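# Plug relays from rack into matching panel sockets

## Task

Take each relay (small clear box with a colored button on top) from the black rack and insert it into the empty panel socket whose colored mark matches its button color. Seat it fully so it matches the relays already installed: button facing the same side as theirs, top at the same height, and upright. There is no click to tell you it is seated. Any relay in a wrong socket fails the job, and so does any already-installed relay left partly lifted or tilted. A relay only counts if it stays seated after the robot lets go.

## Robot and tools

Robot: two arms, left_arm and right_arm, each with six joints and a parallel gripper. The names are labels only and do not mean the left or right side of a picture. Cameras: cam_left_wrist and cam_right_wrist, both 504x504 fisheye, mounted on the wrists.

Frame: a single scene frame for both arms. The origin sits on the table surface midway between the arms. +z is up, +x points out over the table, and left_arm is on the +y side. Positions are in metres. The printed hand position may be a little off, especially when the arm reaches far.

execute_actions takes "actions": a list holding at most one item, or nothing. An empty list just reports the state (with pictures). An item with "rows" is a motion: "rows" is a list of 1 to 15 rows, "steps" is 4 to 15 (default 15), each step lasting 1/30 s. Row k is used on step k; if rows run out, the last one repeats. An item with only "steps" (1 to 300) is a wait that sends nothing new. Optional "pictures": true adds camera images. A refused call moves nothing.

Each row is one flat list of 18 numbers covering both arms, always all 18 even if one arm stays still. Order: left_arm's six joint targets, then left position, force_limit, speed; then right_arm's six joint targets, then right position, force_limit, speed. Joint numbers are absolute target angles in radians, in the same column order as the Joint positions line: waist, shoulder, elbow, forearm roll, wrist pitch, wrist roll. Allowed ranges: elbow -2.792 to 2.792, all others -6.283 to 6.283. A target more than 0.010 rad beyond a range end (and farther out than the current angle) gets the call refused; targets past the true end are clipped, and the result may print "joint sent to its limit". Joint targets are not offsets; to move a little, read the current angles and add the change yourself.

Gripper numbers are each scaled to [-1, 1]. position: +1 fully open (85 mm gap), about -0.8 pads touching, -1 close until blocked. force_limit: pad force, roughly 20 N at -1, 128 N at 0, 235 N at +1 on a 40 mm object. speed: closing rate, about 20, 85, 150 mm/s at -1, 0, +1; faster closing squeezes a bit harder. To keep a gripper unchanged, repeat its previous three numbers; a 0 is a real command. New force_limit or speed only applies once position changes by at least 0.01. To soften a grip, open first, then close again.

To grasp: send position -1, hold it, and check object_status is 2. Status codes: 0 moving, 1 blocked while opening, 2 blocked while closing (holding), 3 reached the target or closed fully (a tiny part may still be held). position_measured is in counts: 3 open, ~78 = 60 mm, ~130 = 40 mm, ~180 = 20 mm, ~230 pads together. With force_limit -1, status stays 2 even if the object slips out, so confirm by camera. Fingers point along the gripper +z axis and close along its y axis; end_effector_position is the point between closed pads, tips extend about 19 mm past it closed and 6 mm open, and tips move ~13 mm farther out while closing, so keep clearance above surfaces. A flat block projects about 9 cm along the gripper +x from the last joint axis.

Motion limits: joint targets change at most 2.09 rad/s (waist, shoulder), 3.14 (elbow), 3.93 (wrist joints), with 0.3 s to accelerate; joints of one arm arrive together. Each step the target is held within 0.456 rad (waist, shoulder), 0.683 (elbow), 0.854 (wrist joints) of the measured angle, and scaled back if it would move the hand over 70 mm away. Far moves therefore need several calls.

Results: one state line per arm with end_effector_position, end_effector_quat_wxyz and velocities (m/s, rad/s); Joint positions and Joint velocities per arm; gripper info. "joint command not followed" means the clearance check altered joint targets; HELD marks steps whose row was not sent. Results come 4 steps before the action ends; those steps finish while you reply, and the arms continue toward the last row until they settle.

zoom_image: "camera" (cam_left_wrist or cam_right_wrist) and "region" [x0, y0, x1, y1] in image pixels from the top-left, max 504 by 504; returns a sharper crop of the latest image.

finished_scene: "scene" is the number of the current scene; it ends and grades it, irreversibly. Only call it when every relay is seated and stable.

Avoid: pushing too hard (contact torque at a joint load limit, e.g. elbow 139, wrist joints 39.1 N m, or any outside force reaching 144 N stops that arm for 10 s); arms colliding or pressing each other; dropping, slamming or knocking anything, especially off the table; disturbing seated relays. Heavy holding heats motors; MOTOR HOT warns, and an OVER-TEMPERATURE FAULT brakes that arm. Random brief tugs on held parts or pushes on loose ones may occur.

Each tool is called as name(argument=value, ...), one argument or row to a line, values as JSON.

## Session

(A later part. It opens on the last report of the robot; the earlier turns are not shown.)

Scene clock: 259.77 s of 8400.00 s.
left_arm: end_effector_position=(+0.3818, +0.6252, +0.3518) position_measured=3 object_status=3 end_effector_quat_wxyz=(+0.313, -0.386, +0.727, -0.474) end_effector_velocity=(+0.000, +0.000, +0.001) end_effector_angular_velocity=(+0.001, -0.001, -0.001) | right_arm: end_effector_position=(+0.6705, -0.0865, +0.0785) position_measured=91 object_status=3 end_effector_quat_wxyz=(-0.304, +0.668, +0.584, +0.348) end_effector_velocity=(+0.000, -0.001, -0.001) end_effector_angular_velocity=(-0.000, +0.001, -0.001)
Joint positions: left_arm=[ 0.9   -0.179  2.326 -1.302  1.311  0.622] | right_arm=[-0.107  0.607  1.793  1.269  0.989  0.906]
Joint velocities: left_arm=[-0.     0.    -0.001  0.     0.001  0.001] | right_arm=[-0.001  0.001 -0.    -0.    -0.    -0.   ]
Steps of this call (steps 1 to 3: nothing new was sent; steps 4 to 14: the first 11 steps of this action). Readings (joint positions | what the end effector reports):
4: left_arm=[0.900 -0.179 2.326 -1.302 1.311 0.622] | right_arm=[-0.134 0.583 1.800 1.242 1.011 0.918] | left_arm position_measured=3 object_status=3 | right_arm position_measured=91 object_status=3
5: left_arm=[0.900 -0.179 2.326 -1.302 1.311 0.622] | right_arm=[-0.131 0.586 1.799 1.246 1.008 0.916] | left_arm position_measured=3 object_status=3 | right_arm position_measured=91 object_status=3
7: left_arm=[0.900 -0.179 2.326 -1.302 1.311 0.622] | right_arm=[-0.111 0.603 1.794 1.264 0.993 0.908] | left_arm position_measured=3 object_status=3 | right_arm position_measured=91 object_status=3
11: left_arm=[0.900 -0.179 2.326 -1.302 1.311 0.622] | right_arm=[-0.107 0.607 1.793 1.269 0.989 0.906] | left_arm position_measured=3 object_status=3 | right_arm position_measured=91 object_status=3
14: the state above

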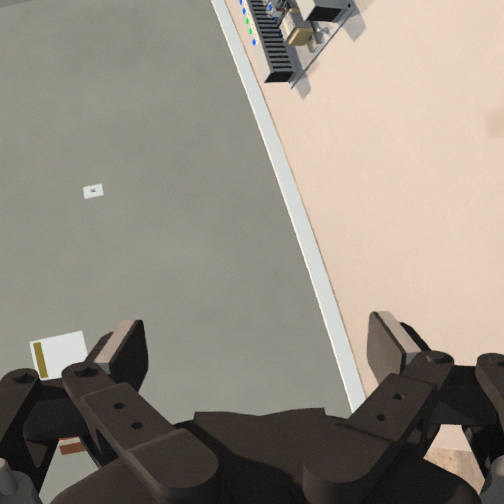

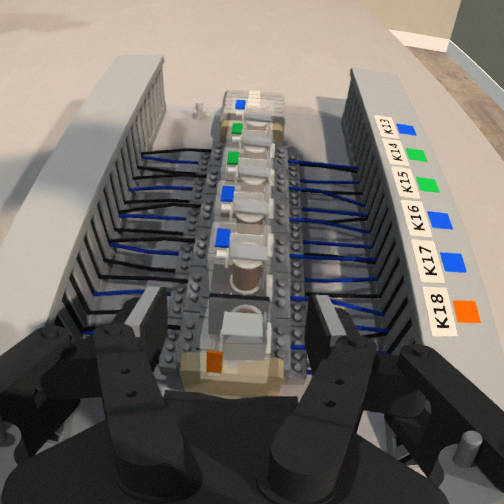

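execute_actions(
  actions=[
    {"rows":[[0.9,-0.179,2.326,-1.302,1.311,0.622,1,0,0,-0.1067,0.607,1.7926,1.269,0.9892,0.906,-0.15,-0.5,0]],"steps":15},
  ],
  pictures=true,
)

zoom_image(
  camera="cam_right_wrist",
  region=[140,240,340,420],
)

Scene clock: 260.77 s of 8400.00 s.
left_arm: end_effector_position=(+0.3818, +0.6252, +0.3518) position_measured=3 object_status=3 end_effector_quat_wxyz=(+0.313, -0.386, +0.727, -0.474) end_effector_velocity=(+0.000, +0.000, -0.000) end_effector_angular_velocity=(+0.002, -0.000, -0.000) | right_arm: end_effector_position=(+0.6705, -0.0865, +0.0783) position_measured=145 object_status=0 end_effector_quat_wxyz=(-0.304, +0.668, +0.584, +0.348) end_effector_velocity=(+0.000, +0.000, +0.000) end_effector_angular_velocity=(-0.000, -0.000, +0.000)
Joint positions: left_arm=[ 0.9   -0.179  2.326 -1.302  1.311  0.622] | right_arm=[-0.107  0.607  1.793  1.269  0.989  0.906]
Joint velocities: left_arm=[-0.001 -0.    -0.    -0.    -0.001  0.001] | right_arm=[ 0.  0. -0. -0. -0.  0.]
Steps of this call (steps 1 to 4: the last 4 steps of your previous action; steps 5 to 15: the robot went on to your last target; steps 16 to 19: nothing new was sent; steps 20 to 30: the first 11 steps of this action). Readings (joint positions | what the end effector reports):
20: left_arm=[0.900 -0.179 2.326 -1.302 1.311 0.622] | right_arm=[-0.107 0.607 1.793 1.269 0.989 0.906] | left_arm position_measured=3 object_status=3 | right_arm position_measured=91 object_status=0
21: left_arm=[0.900 -0.179 2.326 -1.302 1.311 0.622] | right_arm=[-0.107 0.607 1.793 1.269 0.989 0.906] | left_arm position_measured=3 object_status=3 | right_arm position_measured=92 object_status=0
23: left_arm=[0.900 -0.179 2.326 -1.302 1.311 0.622] | right_arm=[-0.107 0.607 1.793 1.269 0.989 0.906] | left_arm position_measured=3 object_status=3 | right_arm position_measured=101 object_status=0
27: left_arm=[0.900 -0.179 2.326 -1.302 1.311 0.622] | right_arm=[-0.107 0.607 1.793 1.269 0.989 0.906] | left_arm position_measured=3 object_status=3 | right_arm position_measured=129 object_status=0
30: the state above

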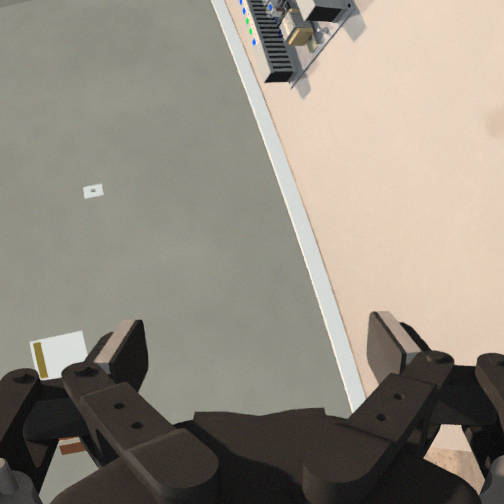

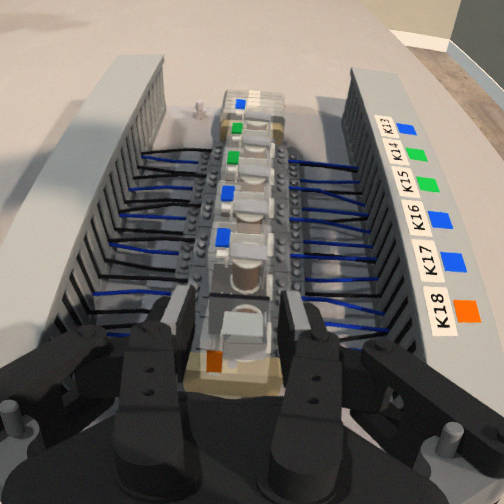

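Region (140, 240, 340, 420) of cam_right_wrist's 504x504 image, scaled by 2.520, with more detail than that image has; it fills the top 454 rows of this view, and the rest is white.

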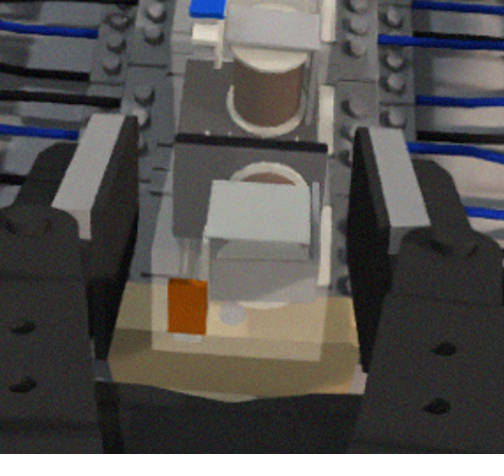

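execute_actions(
  actions=[
    {"rows":[[0.9,-0.179,2.326,-1.302,1.311,0.622,1,0,0,-0.1067,0.607,1.7926,1.269,0.9892,0.906,-1,-0.5,-0.5]],"steps":15},
  ],
)

execute_actions(
  actions=[],
)

zoom_image(
  camera="cam_right_wrist",
  region=[140,240,340,420],
)

Scene clock: 261.37 s of 8400.00 s.
left_arm: end_effector_position=(+0.3818, +0.6252, +0.3518) position_measured=3 object_status=3 end_effector_quat_wxyz=(+0.313, -0.386, +0.727, -0.474) end_effector_velocity=(-0.000, +0.000, -0.000) end_effector_angular_velocity=(-0.001, +0.001, +0.002) | right_arm: end_effector_position=(+0.6705, -0.0865, +0.0783) position_measured=171 object_status=0 end_effector_quat_wxyz=(-0.304, +0.668, +0.584, +0.348) end_effector_velocity=(+0.000, -0.000, +0.001) end_effector_angular_velocity=(-0.000, -0.002, +0.000)
Joint positions: left_arm=[ 0.9   -0.179  2.326 -1.302  1.311  0.622] | right_arm=[-0.107  0.607  1.793  1.269  0.989  0.906]
Joint velocities: left_arm=[ 0.002  0.     0.001  0.    -0.    -0.001] | right_arm=[-0.    -0.002 -0.    -0.     0.    -0.   ]
Steps of this call (steps 1 to 4: the last 4 steps of your previous action; steps 5 to 7: the robot went on to your last target; steps 8 to 18: the first 11 steps of this action). Readings (joint positions | what the end effector reports):
8: left_arm=[0.900 -0.179 2.326 -1.302 1.311 0.622] | right_arm=[-0.107 0.607 1.793 1.269 0.989 0.906] | left_arm position_measured=3 object_status=3 | right_arm position_measured=148 object_status=0
9: left_arm=[0.900 -0.179 2.326 -1.302 1.311 0.622] | right_arm=[-0.107 0.607 1.793 1.269 0.989 0.906] | left_arm position_measured=3 object_status=3 | right_arm position_measured=149 object_status=0
11: left_arm=[0.900 -0.179 2.326 -1.302 1.311 0.622] | right_arm=[-0.107 0.607 1.793 1.269 0.989 0.906] | left_arm position_measured=3 object_status=3 | right_arm position_measured=154 object_status=0
15: left_arm=[0.900 -0.179 2.326 -1.302 1.311 0.622] | right_arm=[-0.107 0.607 1.793 1.269 0.989 0.906] | left_arm position_measured=3 object_status=3 | right_arm position_measured=169 object_status=0
18: the state above

Scene clock: 261.50 s of 8400.00 s.
left_arm: end_effector_position=(+0.3818, +0.6252, +0.3518) position_measured=3 object_status=3 end_effector_quat_wxyz=(+0.313, -0.386, +0.727, -0.474) end_effector_velocity=(+0.000, -0.000, -0.000) end_effector_angular_velocity=(-0.002, +0.001, +0.000) | right_arm: end_effector_position=(+0.6705, -0.0865, +0.0783) position_measured=171 object_status=2 end_effector_quat_wxyz=(-0.304, +0.668, +0.584, +0.348) end_effector_velocity=(+0.000, -0.000, -0.000) end_effector_angular_velocity=(-0.000, +0.000, +0.000)
Joint positions: left_arm=[ 0.9   -0.179  2.326 -1.302  1.311  0.622] | right_arm=[-0.107  0.607  1.793  1.269  0.989  0.906]
Joint velocities: left_arm=[-0.001  0.     0.     0.    -0.    -0.001] | right_arm=[-0.  0. -0. -0. -0. -0.]
Kept back: nothing.
Steps of this call (steps 1 to 4: the last 4 steps of your previous action). Readings (joint positions | what the end effector reports):
1: left_arm=[0.900 -0.179 2.326 -1.302 1.311 0.622] | right_arm=[-0.107 0.607 1.793 1.269 0.989 0.906] | left_arm position_measured=3 object_status=3 | right_arm position_measured=171 object_status=0
2: left_arm=[0.900 -0.179 2.326 -1.302 1.311 0.622] | right_arm=[-0.107 0.607 1.793 1.269 0.989 0.906] | left_arm position_measured=3 object_status=3 | right_arm position_measured=171 object_status=0
4: the state above

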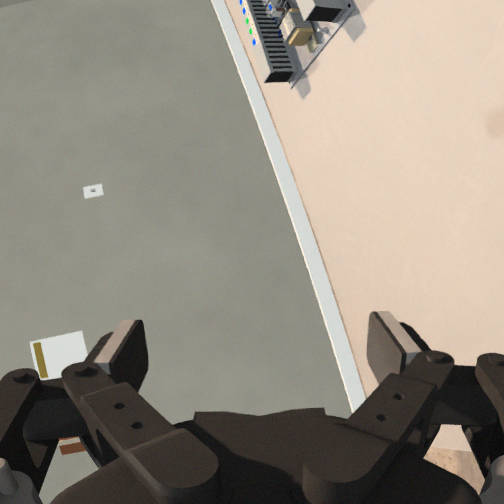

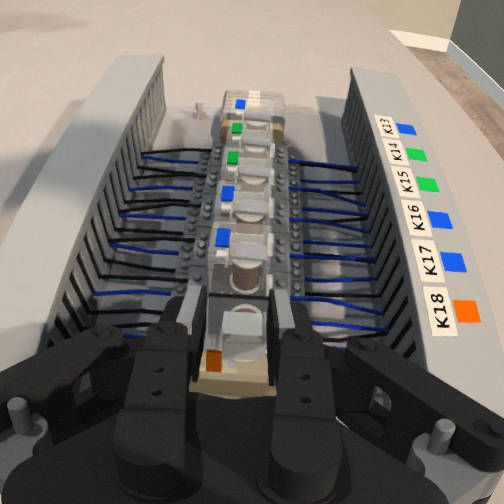

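Region (140, 240, 340, 420) of cam_right_wrist's 504x504 image, scaled by 2.520, with more detail than that image has; it fills the top 454 rows of this view, and the rest is white.

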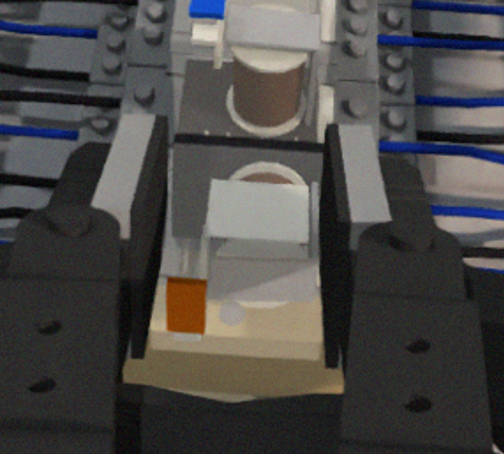

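execute_actions(
  actions=[
    {"rows":[[0.9,-0.179,2.326,-1.302,1.311,0.622,1,0,0,-0.1066,0.602,1.7933,1.2664,0.9903,0.9107,-1,-0.5,-0.5],[0.9,-0.179,2.326,-1.302,1.311,0.622,1,0,0,-0.1066,0.602,1.7933,1.2664,0.9903,0.9107,-1,-0.5,-0.5],[0.9,-0.179,2.326,-1.302,1.311,0.622,1,0,0,-0.1066,0.602,1.7933,1.2664,0.9903,0.9107,-1,-0.5,-0.5],[0.9,-0.179,2.326,-1.302,1.311,0.622,1,0,0,-0.1064,0.595,1.7943,1.2626,0.9918,0.9175,-1,-0.5,-0.5],[0.9,-0.179,2.326,-1.302,1.311,0.622,1,0,0,-0.1064,0.595,1.7943,1.2626,0.9918,0.9175,-1,-0.5,-0.5],[0.9,-0.179,2.326,-1.302,1.311,0.622,1,0,0,-0.1064,0.595,1.7943,1.2626,0.9918,0.9175,-1,-0.5,-0.5],[0.9,-0.179,2.326,-1.302,1.311,0.622,1,0,0,-0.1062,0.5851,1.7958,1.2573,0.994,0.9273,-1,-0.5,-0.5]],"steps":15},
  ],
  pictures=true,
)

Scene clock: 262.27 s of 8400.00 s.
left_arm: end_effector_position=(+0.3818, +0.6252, +0.3518) position_measured=3 object_status=3 end_effector_quat_wxyz=(+0.313, -0.386, +0.727, -0.474) end_effector_velocity=(-0.000, +0.000, +0.000) end_effector_angular_velocity=(-0.000, -0.001, -0.001) | right_arm: end_effector_position=(+0.6669, -0.0866, +0.0928) position_measured=171 object_status=2 end_effector_quat_wxyz=(-0.304, +0.668, +0.584, +0.348) end_effector_velocity=(-0.003, -0.001, -0.001) end_effector_angular_velocity=(-0.001, +0.007, +0.000)
Joint positions: left_arm=[ 0.9   -0.179  2.326 -1.302  1.311  0.622] | right_arm=[-0.106  0.585  1.796  1.257  0.994  0.927]
Joint velocities: left_arm=[ 0.001  0.001 -0.     0.     0.001  0.001] | right_arm=[-0.001 -0.001  0.004 -0.004  0.002  0.005]
Steps of this call (steps 1 to 12: the robot went on to your last target; steps 13 to 23: the first 11 steps of this action). Readings (joint positions | what the end effector reports):
13: left_arm=[0.900 -0.179 2.326 -1.302 1.311 0.622] | right_arm=[-0.107 0.607 1.793 1.269 0.989 0.906] | left_arm position_measured=3 object_status=3 | right_arm position_measured=171 object_status=2
14: left_arm=[0.900 -0.179 2.326 -1.302 1.311 0.622] | right_arm=[-0.107 0.605 1.793 1.268 0.989 0.907] | left_arm position_measured=3 object_status=3 | right_arm position_measured=171 object_status=2
16: left_arm=[0.900 -0.179 2.326 -1.302 1.311 0.622] | right_arm=[-0.107 0.603 1.793 1.267 0.990 0.910] | left_arm position_measured=3 object_status=3 | right_arm position_measured=171 object_status=2
20: left_arm=[0.900 -0.179 2.326 -1.302 1.311 0.622] | right_arm=[-0.106 0.592 1.795 1.261 0.992 0.921] | left_arm position_measured=3 object_status=3 | right_arm position_measured=171 object_status=2
23: the state above

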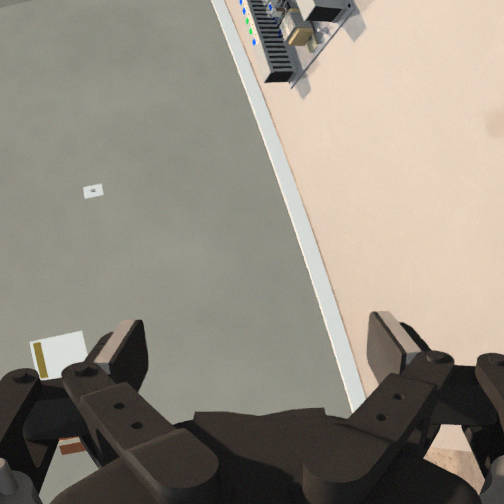

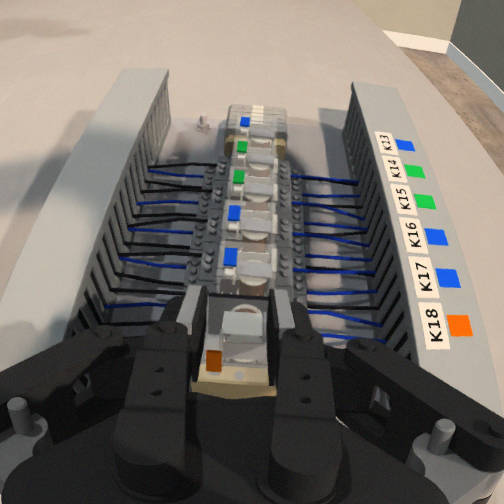

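zoom_image(
  camera="cam_right_wrist",
  region=[140,240,340,420],
)

Region (140, 240, 340, 420) of cam_right_wrist's 504x504 image, scaled by 2.520, with more detail than that image has; it fills the top 454 rows of this view, and the rest is white.

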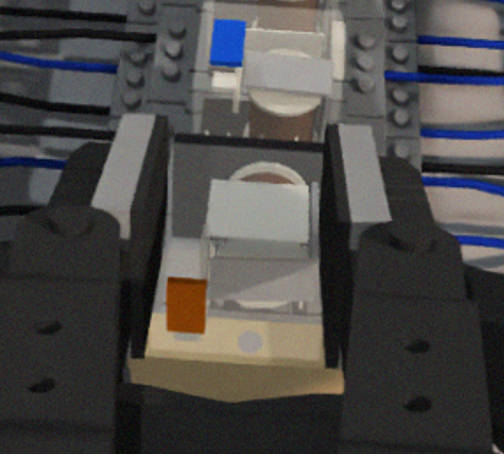

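execute_actions(
  actions=[
    {"rows":[[0.9,-0.179,2.326,-1.302,1.311,0.622,1,0,0,-0.125,0.55,1.8,1.245,1.01,0.93,-1,-0.5,-0.5],[0.9,-0.179,2.326,-1.302,1.311,0.622,1,0,0,-0.125,0.55,1.8,1.245,1.01,0.93,-1,-0.5,-0.5],[0.9,-0.179,2.326,-1.302,1.311,0.622,1,0,0,-0.125,0.55,1.8,1.245,1.01,0.93,-1,-0.5,-0.5],[0.9,-0.179,2.326,-1.302,1.311,0.622,1,0,0,-0.15,0.5,1.8,1.24,1.02,0.93,-1,-0.5,-0.5]],"steps":15},
  ],
)

execute_actions(
  actions=[
    {"rows":[[0.9,-0.179,2.326,-1.302,1.311,0.622,1,0,0,-0.12,0.44,1.75,1.0,1.04,1.2,-1,-0.5,-0.5],[0.9,-0.179,2.326,-1.302,1.311,0.622,1,0,0,-0.12,0.44,1.75,1.0,1.04,1.2,-1,-0.5,-0.5],[0.9,-0.179,2.326,-1.302,1.311,0.622,1,0,0,-0.12,0.44,1.75,1.0,1.04,1.2,-1,-0.5,-0.5],[0.9,-0.179,2.326,-1.302,1.311,0.622,1,0,0,-0.12,0.44,1.75,1.0,1.04,1.2,-1,-0.5,-0.5],[0.9,-0.179,2.326,-1.302,1.311,0.622,1,0,0,-0.12,0.44,1.75,1.0,1.04,1.2,-1,-0.5,-0.5],[0.9,-0.179,2.326,-1.302,1.311,0.622,1,0,0,-0.07,0.4,1.68,0.6,1.08,1.6,-1,-0.5,-0.5]],"steps":15},
  ],
)

execute_actions(
  actions=[
    {"rows":[[0.9,-0.179,2.326,-1.302,1.311,0.622,1,0,0,-0.0108,0.4036,1.6385,0,1.0995,2.26,-1,-0.5,-0.5]],"steps":15},
  ],
)

execute_actions(
  actions=[
    {"steps":10},
  ],
  pictures=true,
)

Scene clock: 263.33 s of 8400.00 s.
left_arm: end_effector_position=(+0.3818, +0.6252, +0.3518) position_measured=3 object_status=3 end_effector_quat_wxyz=(+0.313, -0.386, +0.727, -0.474) end_effector_velocity=(+0.000, -0.000, -0.000) end_effector_angular_velocity=(+0.000, +0.000, -0.001) | right_arm: end_effector_position=(+0.6726, -0.1178, +0.1583) position_measured=171 object_status=2 end_effector_quat_wxyz=(-0.284, +0.658, +0.587, +0.377) end_effector_velocity=(-0.001, +0.001, +0.001) end_effector_angular_velocity=(-0.000, -0.002, +0.002)
Joint positions: left_arm=[ 0.9   -0.179  2.326 -1.302  1.311  0.622] | right_arm=[-0.15  0.5   1.8   1.24  1.02  0.93]
Joint velocities: left_arm=[-0.001  0.     0.001 -0.    -0.     0.001] | right_arm=[ 0.001 -0.002 -0.    -0.001  0.     0.   ]
Steps of this call (steps 1 to 4: the last 4 steps of your previous action; steps 5 to 15: the robot went on to your last target; steps 16 to 21: nothing new was sent; steps 22 to 32: the first 11 steps of this action). Readings (joint positions | what the end effector reports):
22: left_arm=[0.900 -0.179 2.326 -1.302 1.311 0.622] | right_arm=[-0.106 0.585 1.796 1.257 0.994 0.927] | left_arm position_measured=3 object_status=3 | right_arm position_measured=171 object_status=2
23: left_arm=[0.900 -0.179 2.326 -1.302 1.311 0.622] | right_arm=[-0.108 0.582 1.797 1.256 0.996 0.928] | left_arm position_measured=3 object_status=3 | right_arm position_measured=171 object_status=2
25: left_arm=[0.900 -0.179 2.326 -1.302 1.311 0.622] | right_arm=[-0.121 0.558 1.799 1.248 1.006 0.929] | left_arm position_measured=3 object_status=3 | right_arm position_measured=171 object_status=2
29: left_arm=[0.900 -0.179 2.326 -1.302 1.311 0.622] | right_arm=[-0.149 0.502 1.800 1.241 1.019 0.930] | left_arm position_measured=3 object_status=3 | right_arm position_measured=171 object_status=2
32: the state above

Scene clock: 263.83 s of 8400.00 s.
left_arm: end_effector_position=(+0.3818, +0.6252, +0.3518) position_measured=3 object_status=3 end_effector_quat_wxyz=(+0.313, -0.386, +0.727, -0.474) end_effector_velocity=(+0.000, -0.000, +0.000) end_effector_angular_velocity=(-0.001, +0.000, -0.001) | right_arm: end_effector_position=(+0.6334, -0.1383, +0.1889) position_measured=171 object_status=2 end_effector_quat_wxyz=(-0.235, +0.724, +0.615, +0.205) end_effector_velocity=(-0.092, -0.175, +0.032) end_effector_angular_velocity=(-1.433, +0.534, -0.151)
Joint positions: left_arm=[ 0.9   -0.179  2.326 -1.302  1.311  0.622] | right_arm=[-0.087  0.414  1.703  0.738  1.066  1.466]
Joint velocities: left_arm=[-0.     0.    -0.     0.     0.001 -0.   ] | right_arm=[ 0.231 -0.191 -0.31  -1.834  0.192  1.796]
Steps of this call (steps 1 to 4: the last 4 steps of your previous action; steps 5 to 15: the first 11 steps of this action). Readings (joint positions | what the end effector reports):
5: left_arm=[0.900 -0.179 2.326 -1.302 1.311 0.622] | right_arm=[-0.150 0.500 1.800 1.240 1.020 0.930] | left_arm position_measured=3 object_status=3 | right_arm position_measured=171 object_status=2
6: left_arm=[0.900 -0.179 2.326 -1.302 1.311 0.622] | right_arm=[-0.149 0.499 1.799 1.233 1.021 0.938] | left_arm position_measured=3 object_status=3 | right_arm position_measured=171 object_status=2
8: left_arm=[0.900 -0.179 2.326 -1.302 1.311 0.622] | right_arm=[-0.143 0.487 1.788 1.183 1.025 0.995] | left_arm position_measured=3 object_status=3 | right_arm position_measured=171 object_status=2
12: left_arm=[0.900 -0.179 2.326 -1.302 1.311 0.622] | right_arm=[-0.116 0.440 1.744 0.968 1.043 1.234] | left_arm position_measured=3 object_status=3 | right_arm position_measured=171 object_status=2
15: the state above

Scene clock: 264.33 s of 8400.00 s.
left_arm: end_effector_position=(+0.3818, +0.6252, +0.3518) position_measured=3 object_status=3 end_effector_quat_wxyz=(+0.313, -0.386, +0.727, -0.474) end_effector_velocity=(+0.000, +0.000, -0.000) end_effector_angular_velocity=(-0.002, +0.001, +0.001) | right_arm: end_effector_position=(+0.6292, -0.2420, +0.1681) position_measured=171 object_status=2 end_effector_quat_wxyz=(-0.037, +0.846, +0.532, +0.014) end_effector_velocity=(+0.067, -0.261, +0.012) end_effector_angular_velocity=(-1.241, -0.150, -0.755)
Joint positions: left_arm=[ 0.9   -0.179  2.326 -1.302  1.311  0.622] | right_arm=[-0.02   0.403  1.645  0.089  1.097  2.162]
Joint velocities: left_arm=[ 0.     0.    -0.    -0.    -0.    -0.003] | right_arm=[ 0.14   0.01  -0.099 -1.405  0.046  1.548]
Steps of this call (steps 1 to 4: the last 4 steps of your previous action; steps 5 to 15: the first 11 steps of this action). Readings (joint positions | what the end effector reports):
5: left_arm=[0.900 -0.179 2.326 -1.302 1.311 0.622] | right_arm=[-0.070 0.400 1.680 0.601 1.080 1.600] | left_arm position_measured=3 object_status=3 | right_arm position_measured=171 object_status=2
6: left_arm=[0.900 -0.179 2.326 -1.302 1.311 0.622] | right_arm=[-0.069 0.400 1.680 0.593 1.080 1.608] | left_arm position_measured=3 object_status=3 | right_arm position_measured=171 object_status=2
8: left_arm=[0.900 -0.179 2.326 -1.302 1.311 0.622] | right_arm=[-0.064 0.400 1.676 0.540 1.082 1.665] | left_arm position_measured=3 object_status=3 | right_arm position_measured=171 object_status=2
12: left_arm=[0.900 -0.179 2.326 -1.302 1.311 0.622] | right_arm=[-0.039 0.402 1.658 0.284 1.090 1.947] | left_arm position_measured=3 object_status=3 | right_arm position_measured=171 object_status=2
15: the state above

Scene clock: 264.67 s of 8400.00 s.
left_arm: end_effector_position=(+0.3818, +0.6252, +0.3518) position_measured=3 object_status=3 end_effector_quat_wxyz=(+0.313, -0.386, +0.727, -0.474) end_effector_velocity=(-0.000, -0.001, +0.000) end_effector_angular_velocity=(-0.001, -0.001, -0.002) | right_arm: end_effector_position=(+0.6341, -0.2587, +0.1697) position_measured=171 object_status=2 end_effector_quat_wxyz=(-0.000, +0.859, +0.512, +0.000) end_effector_velocity=(+0.000, +0.000, -0.000) end_effector_angular_velocity=(-0.000, +0.000, -0.000)
Joint positions: left_arm=[ 0.9   -0.179  2.326 -1.302  1.311  0.622] | right_arm=[-0.011  0.404  1.638  0.     1.099  2.26 ]
Joint velocities: left_arm=[-0.     0.     0.    -0.     0.002  0.   ] | right_arm=[ 0.     0.001 -0.    -0.     0.     0.001]
Kept back: nothing.
Steps of this call (steps 1 to 4: the last 4 steps of your previous action; steps 5 to 10: the robot went on to your last target). Readings (joint positions | what the end effector reports):
1: left_arm=[0.900 -0.179 2.326 -1.302 1.311 0.622] | right_arm=[-0.015 0.403 1.642 0.048 1.098 2.207] | left_arm position_measured=3 object_status=3 | right_arm position_measured=171 object_status=2
2: left_arm=[0.900 -0.179 2.326 -1.302 1.311 0.622] | right_arm=[-0.013 0.403 1.640 0.020 1.099 2.238] | left_arm position_measured=3 object_status=3 | right_arm position_measured=171 object_status=2
4: left_arm=[0.900 -0.179 2.326 -1.302 1.311 0.622] | right_arm=[-0.011 0.404 1.639 0.001 1.099 2.259] | left_arm position_measured=3 object_status=3 | right_arm position_measured=171 object_status=2
8: left_arm=[0.900 -0.179 2.326 -1.302 1.311 0.622] | right_arm=[-0.011 0.404 1.638 0.000 1.099 2.260] | left_arm position_measured=3 object_status=3 | right_arm position_measured=171 object_status=2
10: the state above

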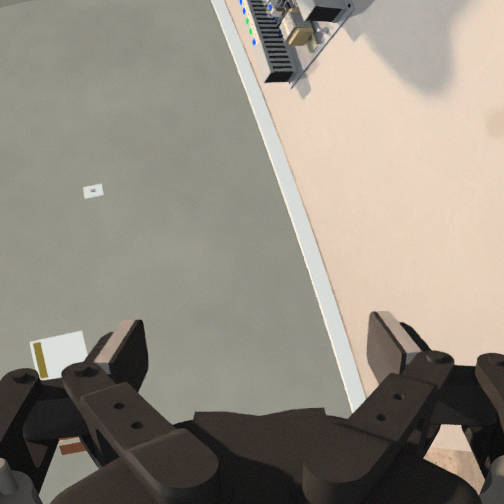

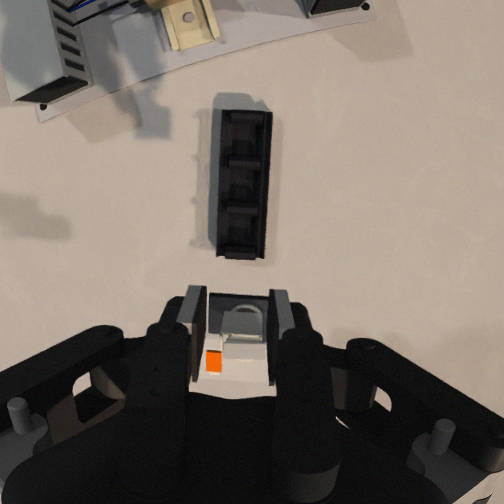

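zoom_image(
  camera="cam_right_wrist",
  region=[170,260,310,410],
)

Region (170, 260, 310, 410) of cam_right_wrist's 504x504 image, scaled by 3.360, with more detail than that image has; it fills the left 470 columns of this view, and the rest is white.

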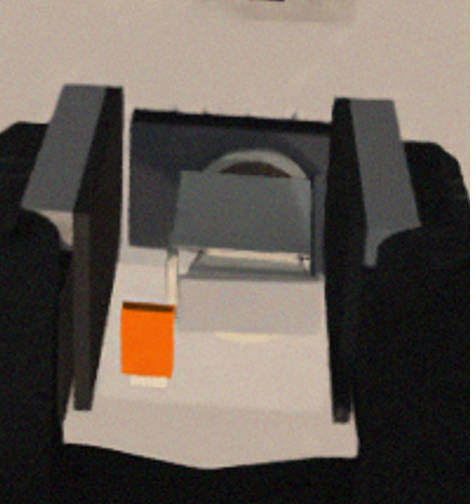

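execute_actions(
  actions=[
    {"rows":[[0.9,-0.179,2.326,-1.302,1.311,0.622,1,0,0,0.0314,0.4751,1.6096,0,1.0569,2.302,-1,-0.5,-0.5]],"steps":15},
  ],
)

execute_actions(
  actions=[
    {"steps":6},
  ],
  pictures=true,
)

Scene clock: 266.20 s of 8400.00 s.
left_arm: end_effector_position=(+0.3818, +0.6252, +0.3518) position_measured=3 object_status=3 end_effector_quat_wxyz=(+0.313, -0.386, +0.727, -0.474) end_effector_velocity=(-0.000, +0.000, -0.000) end_effector_angular_velocity=(-0.001, +0.000, +0.001) | right_arm: end_effector_position=(+0.6542, -0.2217, +0.1296) position_measured=171 object_status=2 end_effector_quat_wxyz=(-0.000, +0.859, +0.512, -0.000) end_effector_velocity=(+0.000, +0.000, -0.001) end_effector_angular_velocity=(-0.000, +0.000, +0.000)
Joint positions: left_arm=[ 0.9   -0.179  2.326 -1.302  1.311  0.622] | right_arm=[ 0.031  0.476  1.609 -0.     1.057  2.302]
Joint velocities: left_arm=[ 0.001 -0.     0.    -0.     0.001 -0.001] | right_arm=[ 0.     0.001  0.    -0.    -0.001  0.   ]
Steps of this call (steps 1 to 30: the robot went on to your last target; steps 31 to 35: nothing new was sent; steps 36 to 46: the first 11 steps of this action). Readings (joint positions | what the end effector reports):
36: left_arm=[0.900 -0.179 2.326 -1.302 1.311 0.622] | right_arm=[-0.011 0.404 1.638 -0.000 1.100 2.260] | left_arm position_measured=3 object_status=3 | right_arm position_measured=171 object_status=2
37: left_arm=[0.900 -0.179 2.326 -1.302 1.311 0.622] | right_arm=[-0.008 0.407 1.637 -0.000 1.098 2.262] | left_arm position_measured=3 object_status=3 | right_arm position_measured=171 object_status=2
39: left_arm=[0.900 -0.179 2.326 -1.302 1.311 0.622] | right_arm=[0.009 0.437 1.625 -0.000 1.080 2.280] | left_arm position_measured=3 object_status=3 | right_arm position_measured=171 object_status=2
43: left_arm=[0.900 -0.179 2.326 -1.302 1.311 0.622] | right_arm=[0.031 0.476 1.610 -0.000 1.057 2.302] | left_arm position_measured=3 object_status=3 | right_arm position_measured=171 object_status=2
46: the state above

Scene clock: 266.40 s of 8400.00 s.
left_arm: end_effector_position=(+0.3818, +0.6252, +0.3518) position_measured=3 object_status=3 end_effector_quat_wxyz=(+0.313, -0.386, +0.727, -0.474) end_effector_velocity=(+0.000, -0.000, +0.000) end_effector_angular_velocity=(+0.002, -0.001, -0.001) | right_arm: end_effector_position=(+0.6541, -0.2217, +0.1297) position_measured=171 object_status=2 end_effector_quat_wxyz=(-0.000, +0.859, +0.512, -0.000) end_effector_velocity=(-0.000, +0.000, -0.000) end_effector_angular_velocity=(-0.000, +0.000, +0.000)
Joint positions: left_arm=[ 0.9   -0.179  2.326 -1.302  1.311  0.622] | right_arm=[ 0.031  0.475  1.61  -0.     1.057  2.302]
Joint velocities: left_arm=[-0.001 -0.    -0.001 -0.     0.     0.001] | right_arm=[ 0.001 -0.     0.001  0.    -0.     0.   ]
Kept back: nothing.
Steps of this call (steps 1 to 4: the last 4 steps of your previous action; steps 5 to 6: the robot went on to your last target). Readings (joint positions | what the end effector reports):
1: left_arm=[0.900 -0.179 2.326 -1.302 1.311 0.622] | right_arm=[0.031 0.476 1.609 -0.000 1.057 2.302] | left_arm position_measured=3 object_status=3 | right_arm position_measured=171 object_status=2
2: left_arm=[0.900 -0.179 2.326 -1.302 1.311 0.622] | right_arm=[0.031 0.475 1.609 -0.000 1.057 2.302] | left_arm position_measured=3 object_status=3 | right_arm position_measured=171 object_status=2
4: left_arm=[0.900 -0.179 2.326 -1.302 1.311 0.622] | right_arm=[0.031 0.475 1.610 -0.000 1.057 2.302] | left_arm position_measured=3 object_status=3 | right_arm position_measured=171 object_status=2
6: the state above

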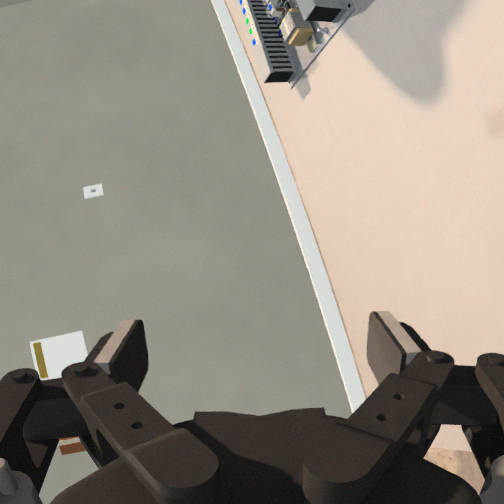

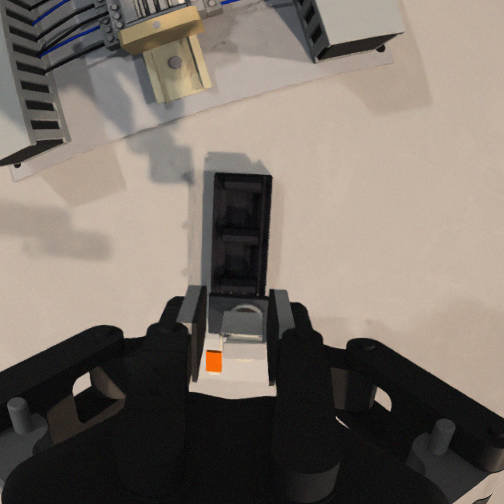

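execute_actions(
  actions=[
    {"rows":[[0.9,-0.179,2.326,-1.302,1.311,0.622,1,0,0,0.09,0.55,1.5,-0.13,1.25,2.4,-1,-0.5,-0.5],[0.9,-0.179,2.326,-1.302,1.311,0.622,1,0,0,0.09,0.55,1.5,-0.13,1.25,2.4,-1,-0.5,-0.5],[0.9,-0.179,2.326,-1.302,1.311,0.622,1,0,0,0.09,0.55,1.5,-0.13,1.25,2.4,-1,-0.5,-0.5],[0.9,-0.179,2.326,-1.302,1.311,0.622,1,0,0,0.09,0.55,1.5,-0.13,1.25,2.4,-1,-0.5,-0.5],[0.9,-0.179,2.326,-1.302,1.311,0.622,1,0,0,0.1613,0.667,1.364,-0.26,1.427,2.511,-1,-0.5,-0.5]],"steps":15},
  ],
)

execute_actions(
  actions=[
    {"steps":10},
  ],
  pictures=true,
)

Scene clock: 267.50 s of 8400.00 s.
left_arm: end_effector_position=(+0.3818, +0.6252, +0.3518) position_measured=3 object_status=3 end_effector_quat_wxyz=(+0.313, -0.386, +0.727, -0.474) end_effector_velocity=(+0.000, -0.000, +0.000) end_effector_angular_velocity=(+0.001, -0.000, -0.001) | right_arm: end_effector_position=(+0.6702, -0.1906, +0.1159) position_measured=171 object_status=2 end_effector_quat_wxyz=(+0.098, +0.842, +0.503, -0.168) end_effector_velocity=(+0.035, +0.053, -0.033) end_effector_angular_velocity=(-0.442, +0.137, -0.028)
Joint positions: left_arm=[ 0.9   -0.179  2.326 -1.302  1.311  0.622] | right_arm=[ 0.158  0.662  1.371 -0.253  1.418  2.505]
Joint velocities: left_arm=[-0.001  0.    -0.001  0.    -0.001  0.001] | right_arm=[ 0.154  0.264 -0.297 -0.281  0.388  0.239]
Steps of this call (steps 1 to 15: the robot went on to your last target; steps 16 to 22: nothing new was sent; steps 23 to 33: the first 11 steps of this action). Readings (joint positions | what the end effector reports):
23: left_arm=[0.900 -0.179 2.326 -1.302 1.311 0.622] | right_arm=[0.031 0.475 1.610 -0.000 1.057 2.302] | left_arm position_measured=3 object_status=3 | right_arm position_measured=171 object_status=2
24: left_arm=[0.900 -0.179 2.326 -1.302 1.311 0.622] | right_arm=[0.034 0.477 1.606 -0.005 1.064 2.306] | left_arm position_measured=3 object_status=3 | right_arm position_measured=171 object_status=2
26: left_arm=[0.900 -0.179 2.326 -1.302 1.311 0.622] | right_arm=[0.051 0.499 1.573 -0.043 1.120 2.335] | left_arm position_measured=3 object_status=3 | right_arm position_measured=171 object_status=2
30: left_arm=[0.900 -0.179 2.326 -1.302 1.311 0.622] | right_arm=[0.122 0.600 1.438 -0.188 1.328 2.450] | left_arm position_measured=3 object_status=3 | right_arm position_measured=171 object_status=2
33: the state above

Scene clock: 267.83 s of 8400.00 s.
left_arm: end_effector_position=(+0.3818, +0.6252, +0.3518) position_measured=3 object_status=3 end_effector_quat_wxyz=(+0.313, -0.386, +0.727, -0.474) end_effector_velocity=(+0.000, -0.000, +0.000) end_effector_angular_velocity=(+0.000, -0.000, -0.001) | right_arm: end_effector_position=(+0.6711, -0.1896, +0.1158) position_measured=171 object_status=2 end_effector_quat_wxyz=(+0.102, +0.842, +0.501, -0.171) end_effector_velocity=(-0.000, +0.000, +0.000) end_effector_angular_velocity=(-0.000, -0.000, +0.000)
Joint positions: left_arm=[ 0.9   -0.179  2.326 -1.302  1.311  0.622] | right_arm=[ 0.161  0.667  1.364 -0.26   1.427  2.511]
Joint velocities: left_arm=[-0.001 -0.    -0.001 -0.     0.001 -0.   ] | right_arm=[ 0.    -0.     0.    -0.001  0.     0.   ]
Kept back: nothing.
Steps of this call (steps 1 to 4: the last 4 steps of your previous action; steps 5 to 10: the robot went on to your last target). Readings (joint positions | what the end effector reports):
1: left_arm=[0.900 -0.179 2.326 -1.302 1.311 0.622] | right_arm=[0.161 0.667 1.365 -0.259 1.425 2.510] | left_arm position_measured=3 object_status=3 | right_arm position_measured=171 object_status=2
2: left_arm=[0.900 -0.179 2.326 -1.302 1.311 0.622] | right_arm=[0.161 0.667 1.364 -0.260 1.427 2.511] | left_arm position_measured=3 object_status=3 | right_arm position_measured=171 object_status=2
4: left_arm=[0.900 -0.179 2.326 -1.302 1.311 0.622] | right_arm=[0.161 0.667 1.364 -0.260 1.427 2.511] | left_arm position_measured=3 object_status=3 | right_arm position_measured=171 object_status=2
8: left_arm=[0.900 -0.179 2.326 -1.302 1.311 0.622] | right_arm=[0.161 0.667 1.364 -0.260 1.427 2.511] | left_arm position_measured=3 object_status=3 | right_arm position_measured=171 object_status=2
10: the state above

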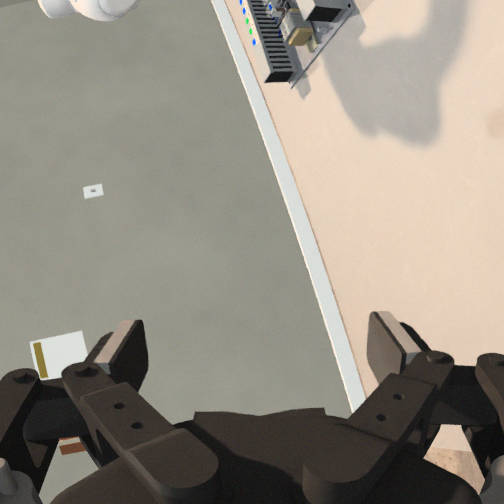

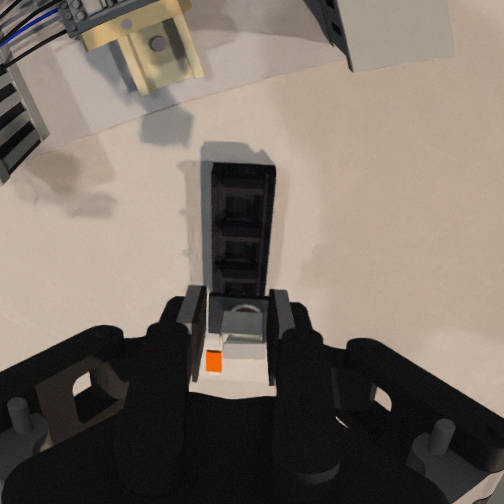

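execute_actions(
  actions=[
    {"rows":[[0.9,-0.179,2.326,-1.302,1.311,0.622,1,0,0,0.1613,0.6829,1.377,-0.2614,1.399,2.518,-1,-0.5,-0.5]],"steps":15},
  ],
  pictures=true,
)

zoom_image(
  camera="cam_right_wrist",
  region=[160,130,330,400],
)

Scene clock: 268.37 s of 8400.00 s.
left_arm: end_effector_position=(+0.3818, +0.6252, +0.3518) position_measured=3 object_status=3 end_effector_quat_wxyz=(+0.313, -0.386, +0.727, -0.474) end_effector_velocity=(-0.000, +0.000, -0.000) end_effector_angular_velocity=(+0.000, +0.000, +0.001) | right_arm: end_effector_position=(+0.6715, -0.1895, +0.0955) position_measured=171 object_status=2 end_effector_quat_wxyz=(+0.102, +0.842, +0.502, -0.171) end_effector_velocity=(-0.001, +0.000, -0.000) end_effector_angular_velocity=(-0.000, +0.000, +0.001)
Joint positions: left_arm=[ 0.9   -0.179  2.326 -1.302  1.311  0.622] | right_arm=[ 0.161  0.683  1.377 -0.261  1.399  2.518]
Joint velocities: left_arm=[ 0.    -0.     0.    -0.    -0.001  0.   ] | right_arm=[ 0.001 -0.001  0.001 -0.    -0.001  0.   ]
Steps of this call (steps 1 to 5: the robot went on to your last target; steps 6 to 16: the first 11 steps of this action). Readings (joint positions | what the end effector reports):
6: left_arm=[0.900 -0.179 2.326 -1.302 1.311 0.622] | right_arm=[0.161 0.667 1.364 -0.260 1.427 2.511] | left_arm position_measured=3 object_status=3 | right_arm position_measured=171 object_status=2
7: left_arm=[0.900 -0.179 2.326 -1.302 1.311 0.622] | right_arm=[0.161 0.670 1.366 -0.260 1.421 2.513] | left_arm position_measured=3 object_status=3 | right_arm position_measured=171 object_status=2
9: left_arm=[0.900 -0.179 2.326 -1.302 1.311 0.622] | right_arm=[0.161 0.682 1.377 -0.262 1.401 2.518] | left_arm position_measured=3 object_status=3 | right_arm position_measured=171 object_status=2
13: left_arm=[0.900 -0.179 2.326 -1.302 1.311 0.622] | right_arm=[0.161 0.683 1.377 -0.262 1.399 2.518] | left_arm position_measured=3 object_status=3 | right_arm position_measured=171 object_status=2
16: the state above

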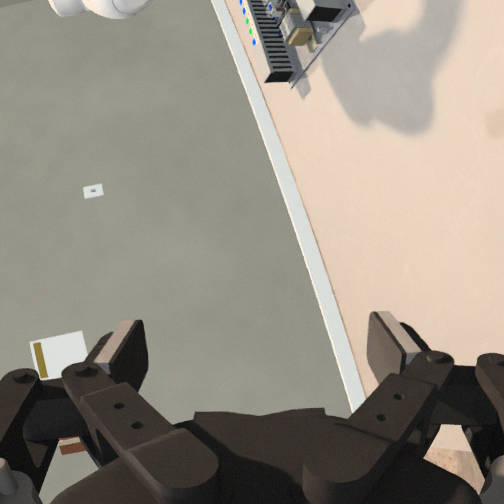

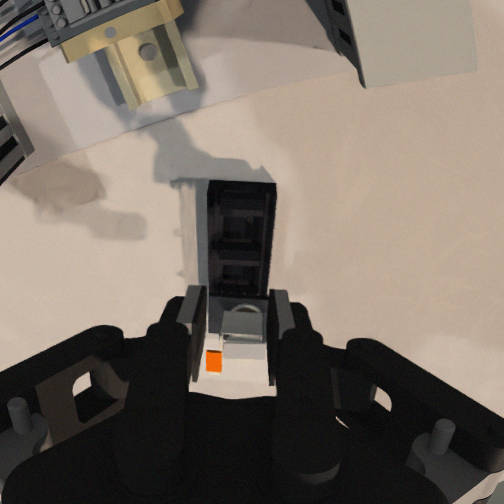

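Region (160, 130, 330, 400) of cam_right_wrist's 504x504 image, scaled by 1.867, with more detail than that image has; it fills the left 317 columns of this view, and the rest is white.

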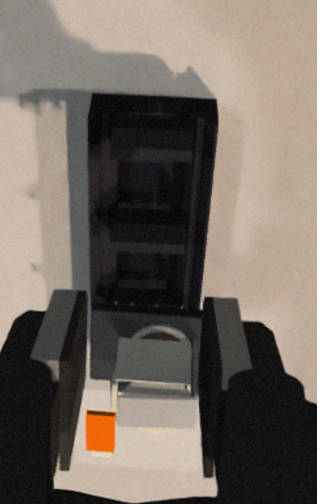

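execute_actions(
  actions=[
    {"rows":[[0.9,-0.179,2.326,-1.302,1.311,0.622,1,0,0,0.1613,0.6956,1.3861,-0.2625,1.3782,2.5238,-1,-0.5,-0.5]],"steps":15},
  ],
  pictures=true,
)

zoom_image(
  camera="cam_right_wrist",
  region=[160,130,330,400],
)

Scene clock: 269.00 s of 8400.00 s.
left_arm: end_effector_position=(+0.3818, +0.6252, +0.3518) position_measured=3 object_status=3 end_effector_quat_wxyz=(+0.313, -0.386, +0.727, -0.474) end_effector_velocity=(-0.000, +0.000, -0.000) end_effector_angular_velocity=(+0.001, -0.001, -0.000) | right_arm: end_effector_position=(+0.6716, -0.1895, +0.0797) position_measured=171 object_status=2 end_effector_quat_wxyz=(+0.102, +0.842, +0.502, -0.171) end_effector_velocity=(+0.000, -0.000, +0.000) end_effector_angular_velocity=(+0.000, -0.000, -0.000)
Joint positions: left_arm=[ 0.9   -0.179  2.326 -1.302  1.311  0.622] | right_arm=[ 0.161  0.696  1.386 -0.262  1.378  2.524]
Joint velocities: left_arm=[ 0.    -0.     0.     0.     0.     0.001] | right_arm=[-0. -0.  0. -0. -0.  0.]
Steps of this call (steps 1 to 4: the last 4 steps of your previous action; steps 5 to 8: the robot went on to your last target; steps 9 to 19: the first 11 steps of this action). Readings (joint positions | what the end effector reports):
9: left_arm=[0.900 -0.179 2.326 -1.302 1.311 0.622] | right_arm=[0.161 0.683 1.377 -0.261 1.399 2.518] | left_arm position_measured=3 object_status=3 | right_arm position_measured=171 object_status=2
10: left_arm=[0.900 -0.179 2.326 -1.302 1.311 0.622] | right_arm=[0.161 0.686 1.379 -0.261 1.393 2.520] | left_arm position_measured=3 object_status=3 | right_arm position_measured=171 object_status=2
12: left_arm=[0.900 -0.179 2.326 -1.302 1.311 0.622] | right_arm=[0.161 0.695 1.387 -0.262 1.379 2.523] | left_arm position_measured=3 object_status=3 | right_arm position_measured=171 object_status=2
16: left_arm=[0.900 -0.179 2.326 -1.302 1.311 0.622] | right_arm=[0.161 0.696 1.386 -0.262 1.378 2.524] | left_arm position_measured=3 object_status=3 | right_arm position_measured=171 object_status=2
19: the state above

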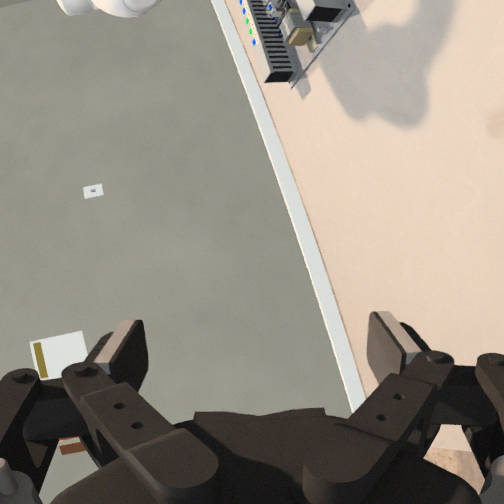

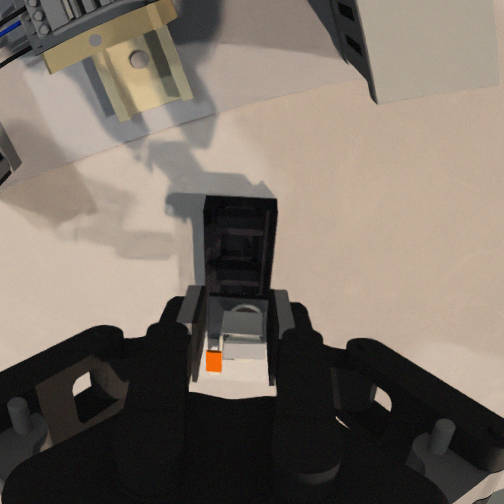

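Region (160, 130, 330, 400) of cam_right_wrist's 504x504 image, scaled by 1.867, with more detail than that image has; it fills the left 317 columns of this view, and the rest is white.

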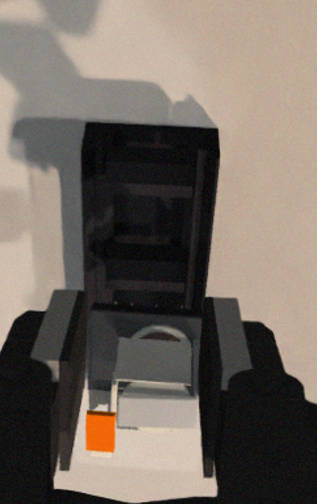

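execute_actions(
  actions=[
    {"rows":[[0.9,-0.179,2.326,-1.302,1.311,0.622,1,0,0,0.1613,0.667,1.364,-0.26,1.427,2.511,-1,-0.5,-0.5],[0.9,-0.179,2.326,-1.302,1.311,0.622,1,0,0,0.1613,0.667,1.364,-0.26,1.427,2.511,-1,-0.5,-0.5],[0.9,-0.179,2.326,-1.302,1.311,0.622,1,0,0,0.1613,0.667,1.364,-0.26,1.427,2.511,-1,-0.5,-0.5],[0.9,-0.179,2.326,-1.302,1.311,0.622,1,0,0,0.1613,0.667,1.364,-0.26,1.427,2.511,-1,-0.5,-0.5],[0.9,-0.179,2.326,-1.302,1.311,0.622,1,0,0,-0.0108,0.44,1.675,0,1.027,2.26,-1,-0.5,-0.5]],"steps":15},
  ],
)

execute_actions(
  actions=[
    {"steps":14},
  ],
  pictures=true,
)

zoom_image(
  camera="cam_right_wrist",
  region=[180,60,320,300],
)

Scene clock: 269.83 s of 8400.00 s.
left_arm: end_effector_position=(+0.3818, +0.6252, +0.3518) position_measured=3 object_status=3 end_effector_quat_wxyz=(+0.313, -0.386, +0.727, -0.474) end_effector_velocity=(-0.000, +0.000, +0.000) end_effector_angular_velocity=(-0.001, -0.001, -0.000) | right_arm: end_effector_position=(+0.6503, -0.2309, +0.1194) position_measured=171 object_status=2 end_effector_quat_wxyz=(+0.030, +0.853, +0.516, -0.075) end_effector_velocity=(-0.171, -0.334, +0.064) end_effector_angular_velocity=(+1.626, -0.994, -0.087)
Joint positions: left_arm=[ 0.9   -0.179  2.326 -1.302  1.311  0.622] | right_arm=[ 0.059  0.532  1.547 -0.106  1.192  2.362]
Joint velocities: left_arm=[ 0.001 -0.    -0.    -0.     0.002 -0.   ] | right_arm=[-0.833 -1.09   1.474  1.219 -1.894 -1.179]
Steps of this call (steps 1 to 4: the last 4 steps of your previous action; steps 5 to 14: the robot went on to your last target; steps 15 to 25: the first 11 steps of this action). Readings (joint positions | what the end effector reports):
15: left_arm=[0.900 -0.179 2.326 -1.302 1.311 0.622] | right_arm=[0.161 0.696 1.386 -0.262 1.378 2.524] | left_arm position_measured=3 object_status=3 | right_arm position_measured=171 object_status=2
16: left_arm=[0.900 -0.179 2.326 -1.302 1.311 0.622] | right_arm=[0.161 0.692 1.384 -0.262 1.384 2.523] | left_arm position_measured=3 object_status=3 | right_arm position_measured=171 object_status=2
18: left_arm=[0.900 -0.179 2.326 -1.302 1.311 0.622] | right_arm=[0.161 0.672 1.367 -0.260 1.418 2.514] | left_arm position_measured=3 object_status=3 | right_arm position_measured=171 object_status=2
22: left_arm=[0.900 -0.179 2.326 -1.302 1.311 0.622] | right_arm=[0.135 0.632 1.411 -0.220 1.367 2.472] | left_arm position_measured=3 object_status=3 | right_arm position_measured=171 object_status=2
25: the state above

Scene clock: 270.30 s of 8400.00 s.
left_arm: end_effector_position=(+0.3818, +0.6252, +0.3518) position_measured=3 object_status=3 end_effector_quat_wxyz=(+0.313, -0.386, +0.727, -0.474) end_effector_velocity=(-0.000, -0.001, +0.001) end_effector_angular_velocity=(+0.000, -0.001, -0.002) | right_arm: end_effector_position=(+0.6348, -0.2586, +0.1249) position_measured=171 object_status=2 end_effector_quat_wxyz=(-0.000, +0.859, +0.512, -0.000) end_effector_velocity=(+0.000, -0.001, +0.001) end_effector_angular_velocity=(+0.000, -0.001, -0.001)
Joint positions: left_arm=[ 0.9   -0.179  2.326 -1.302  1.311  0.622] | right_arm=[-0.011  0.44   1.675 -0.     1.027  2.26 ]
Joint velocities: left_arm=[-0.    -0.    -0.    -0.     0.002  0.001] | right_arm=[-0.001 -0.001 -0.     0.    -0.    -0.   ]
Kept back: nothing.
Steps of this call (steps 1 to 4: the last 4 steps of your previous action; steps 5 to 14: the robot went on to your last target). Readings (joint positions | what the end effector reports):
1: left_arm=[0.900 -0.179 2.326 -1.302 1.311 0.622] | right_arm=[0.034 0.499 1.593 -0.068 1.133 2.326] | left_arm position_measured=3 object_status=3 | right_arm position_measured=171 object_status=2
2: left_arm=[0.900 -0.179 2.326 -1.302 1.311 0.622] | right_arm=[0.014 0.472 1.629 -0.039 1.087 2.297] | left_arm position_measured=3 object_status=3 | right_arm position_measured=171 object_status=2
4: left_arm=[0.900 -0.179 2.326 -1.302 1.311 0.622] | right_arm=[-0.008 0.443 1.669 -0.005 1.035 2.265] | left_arm position_measured=3 object_status=3 | right_arm position_measured=171 object_status=2
8: left_arm=[0.900 -0.179 2.326 -1.302 1.311 0.622] | right_arm=[-0.011 0.440 1.675 -0.000 1.027 2.260] | left_arm position_measured=3 object_status=3 | right_arm position_measured=171 object_status=2
14: the state above

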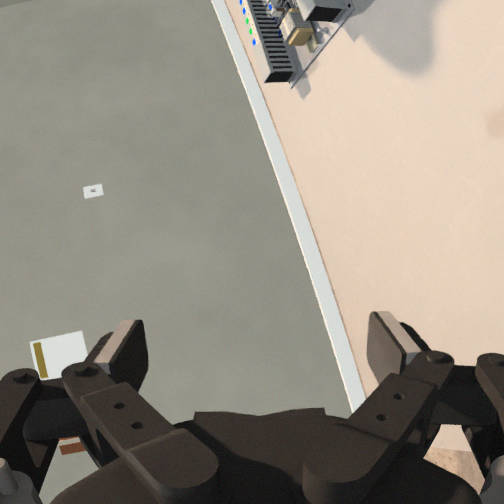

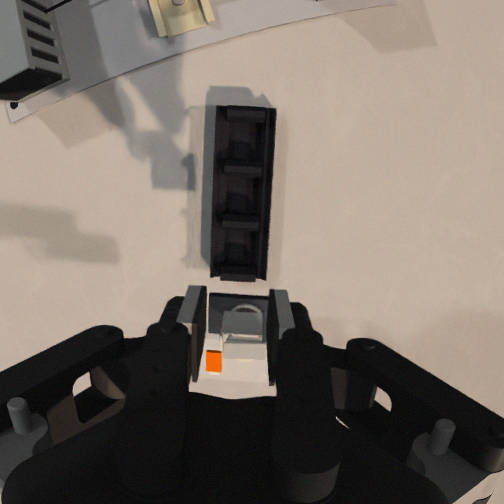

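Region (180, 60, 320, 300) of cam_right_wrist's 504x504 image, scaled by 2.100, with more detail than that image has; it fills the left 294 columns of this view, and the rest is white.

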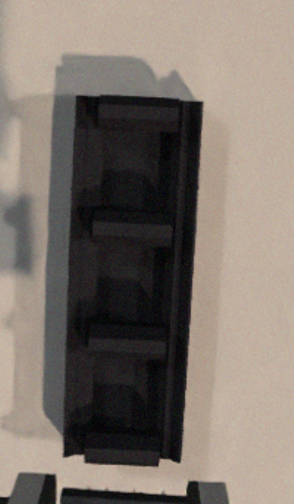

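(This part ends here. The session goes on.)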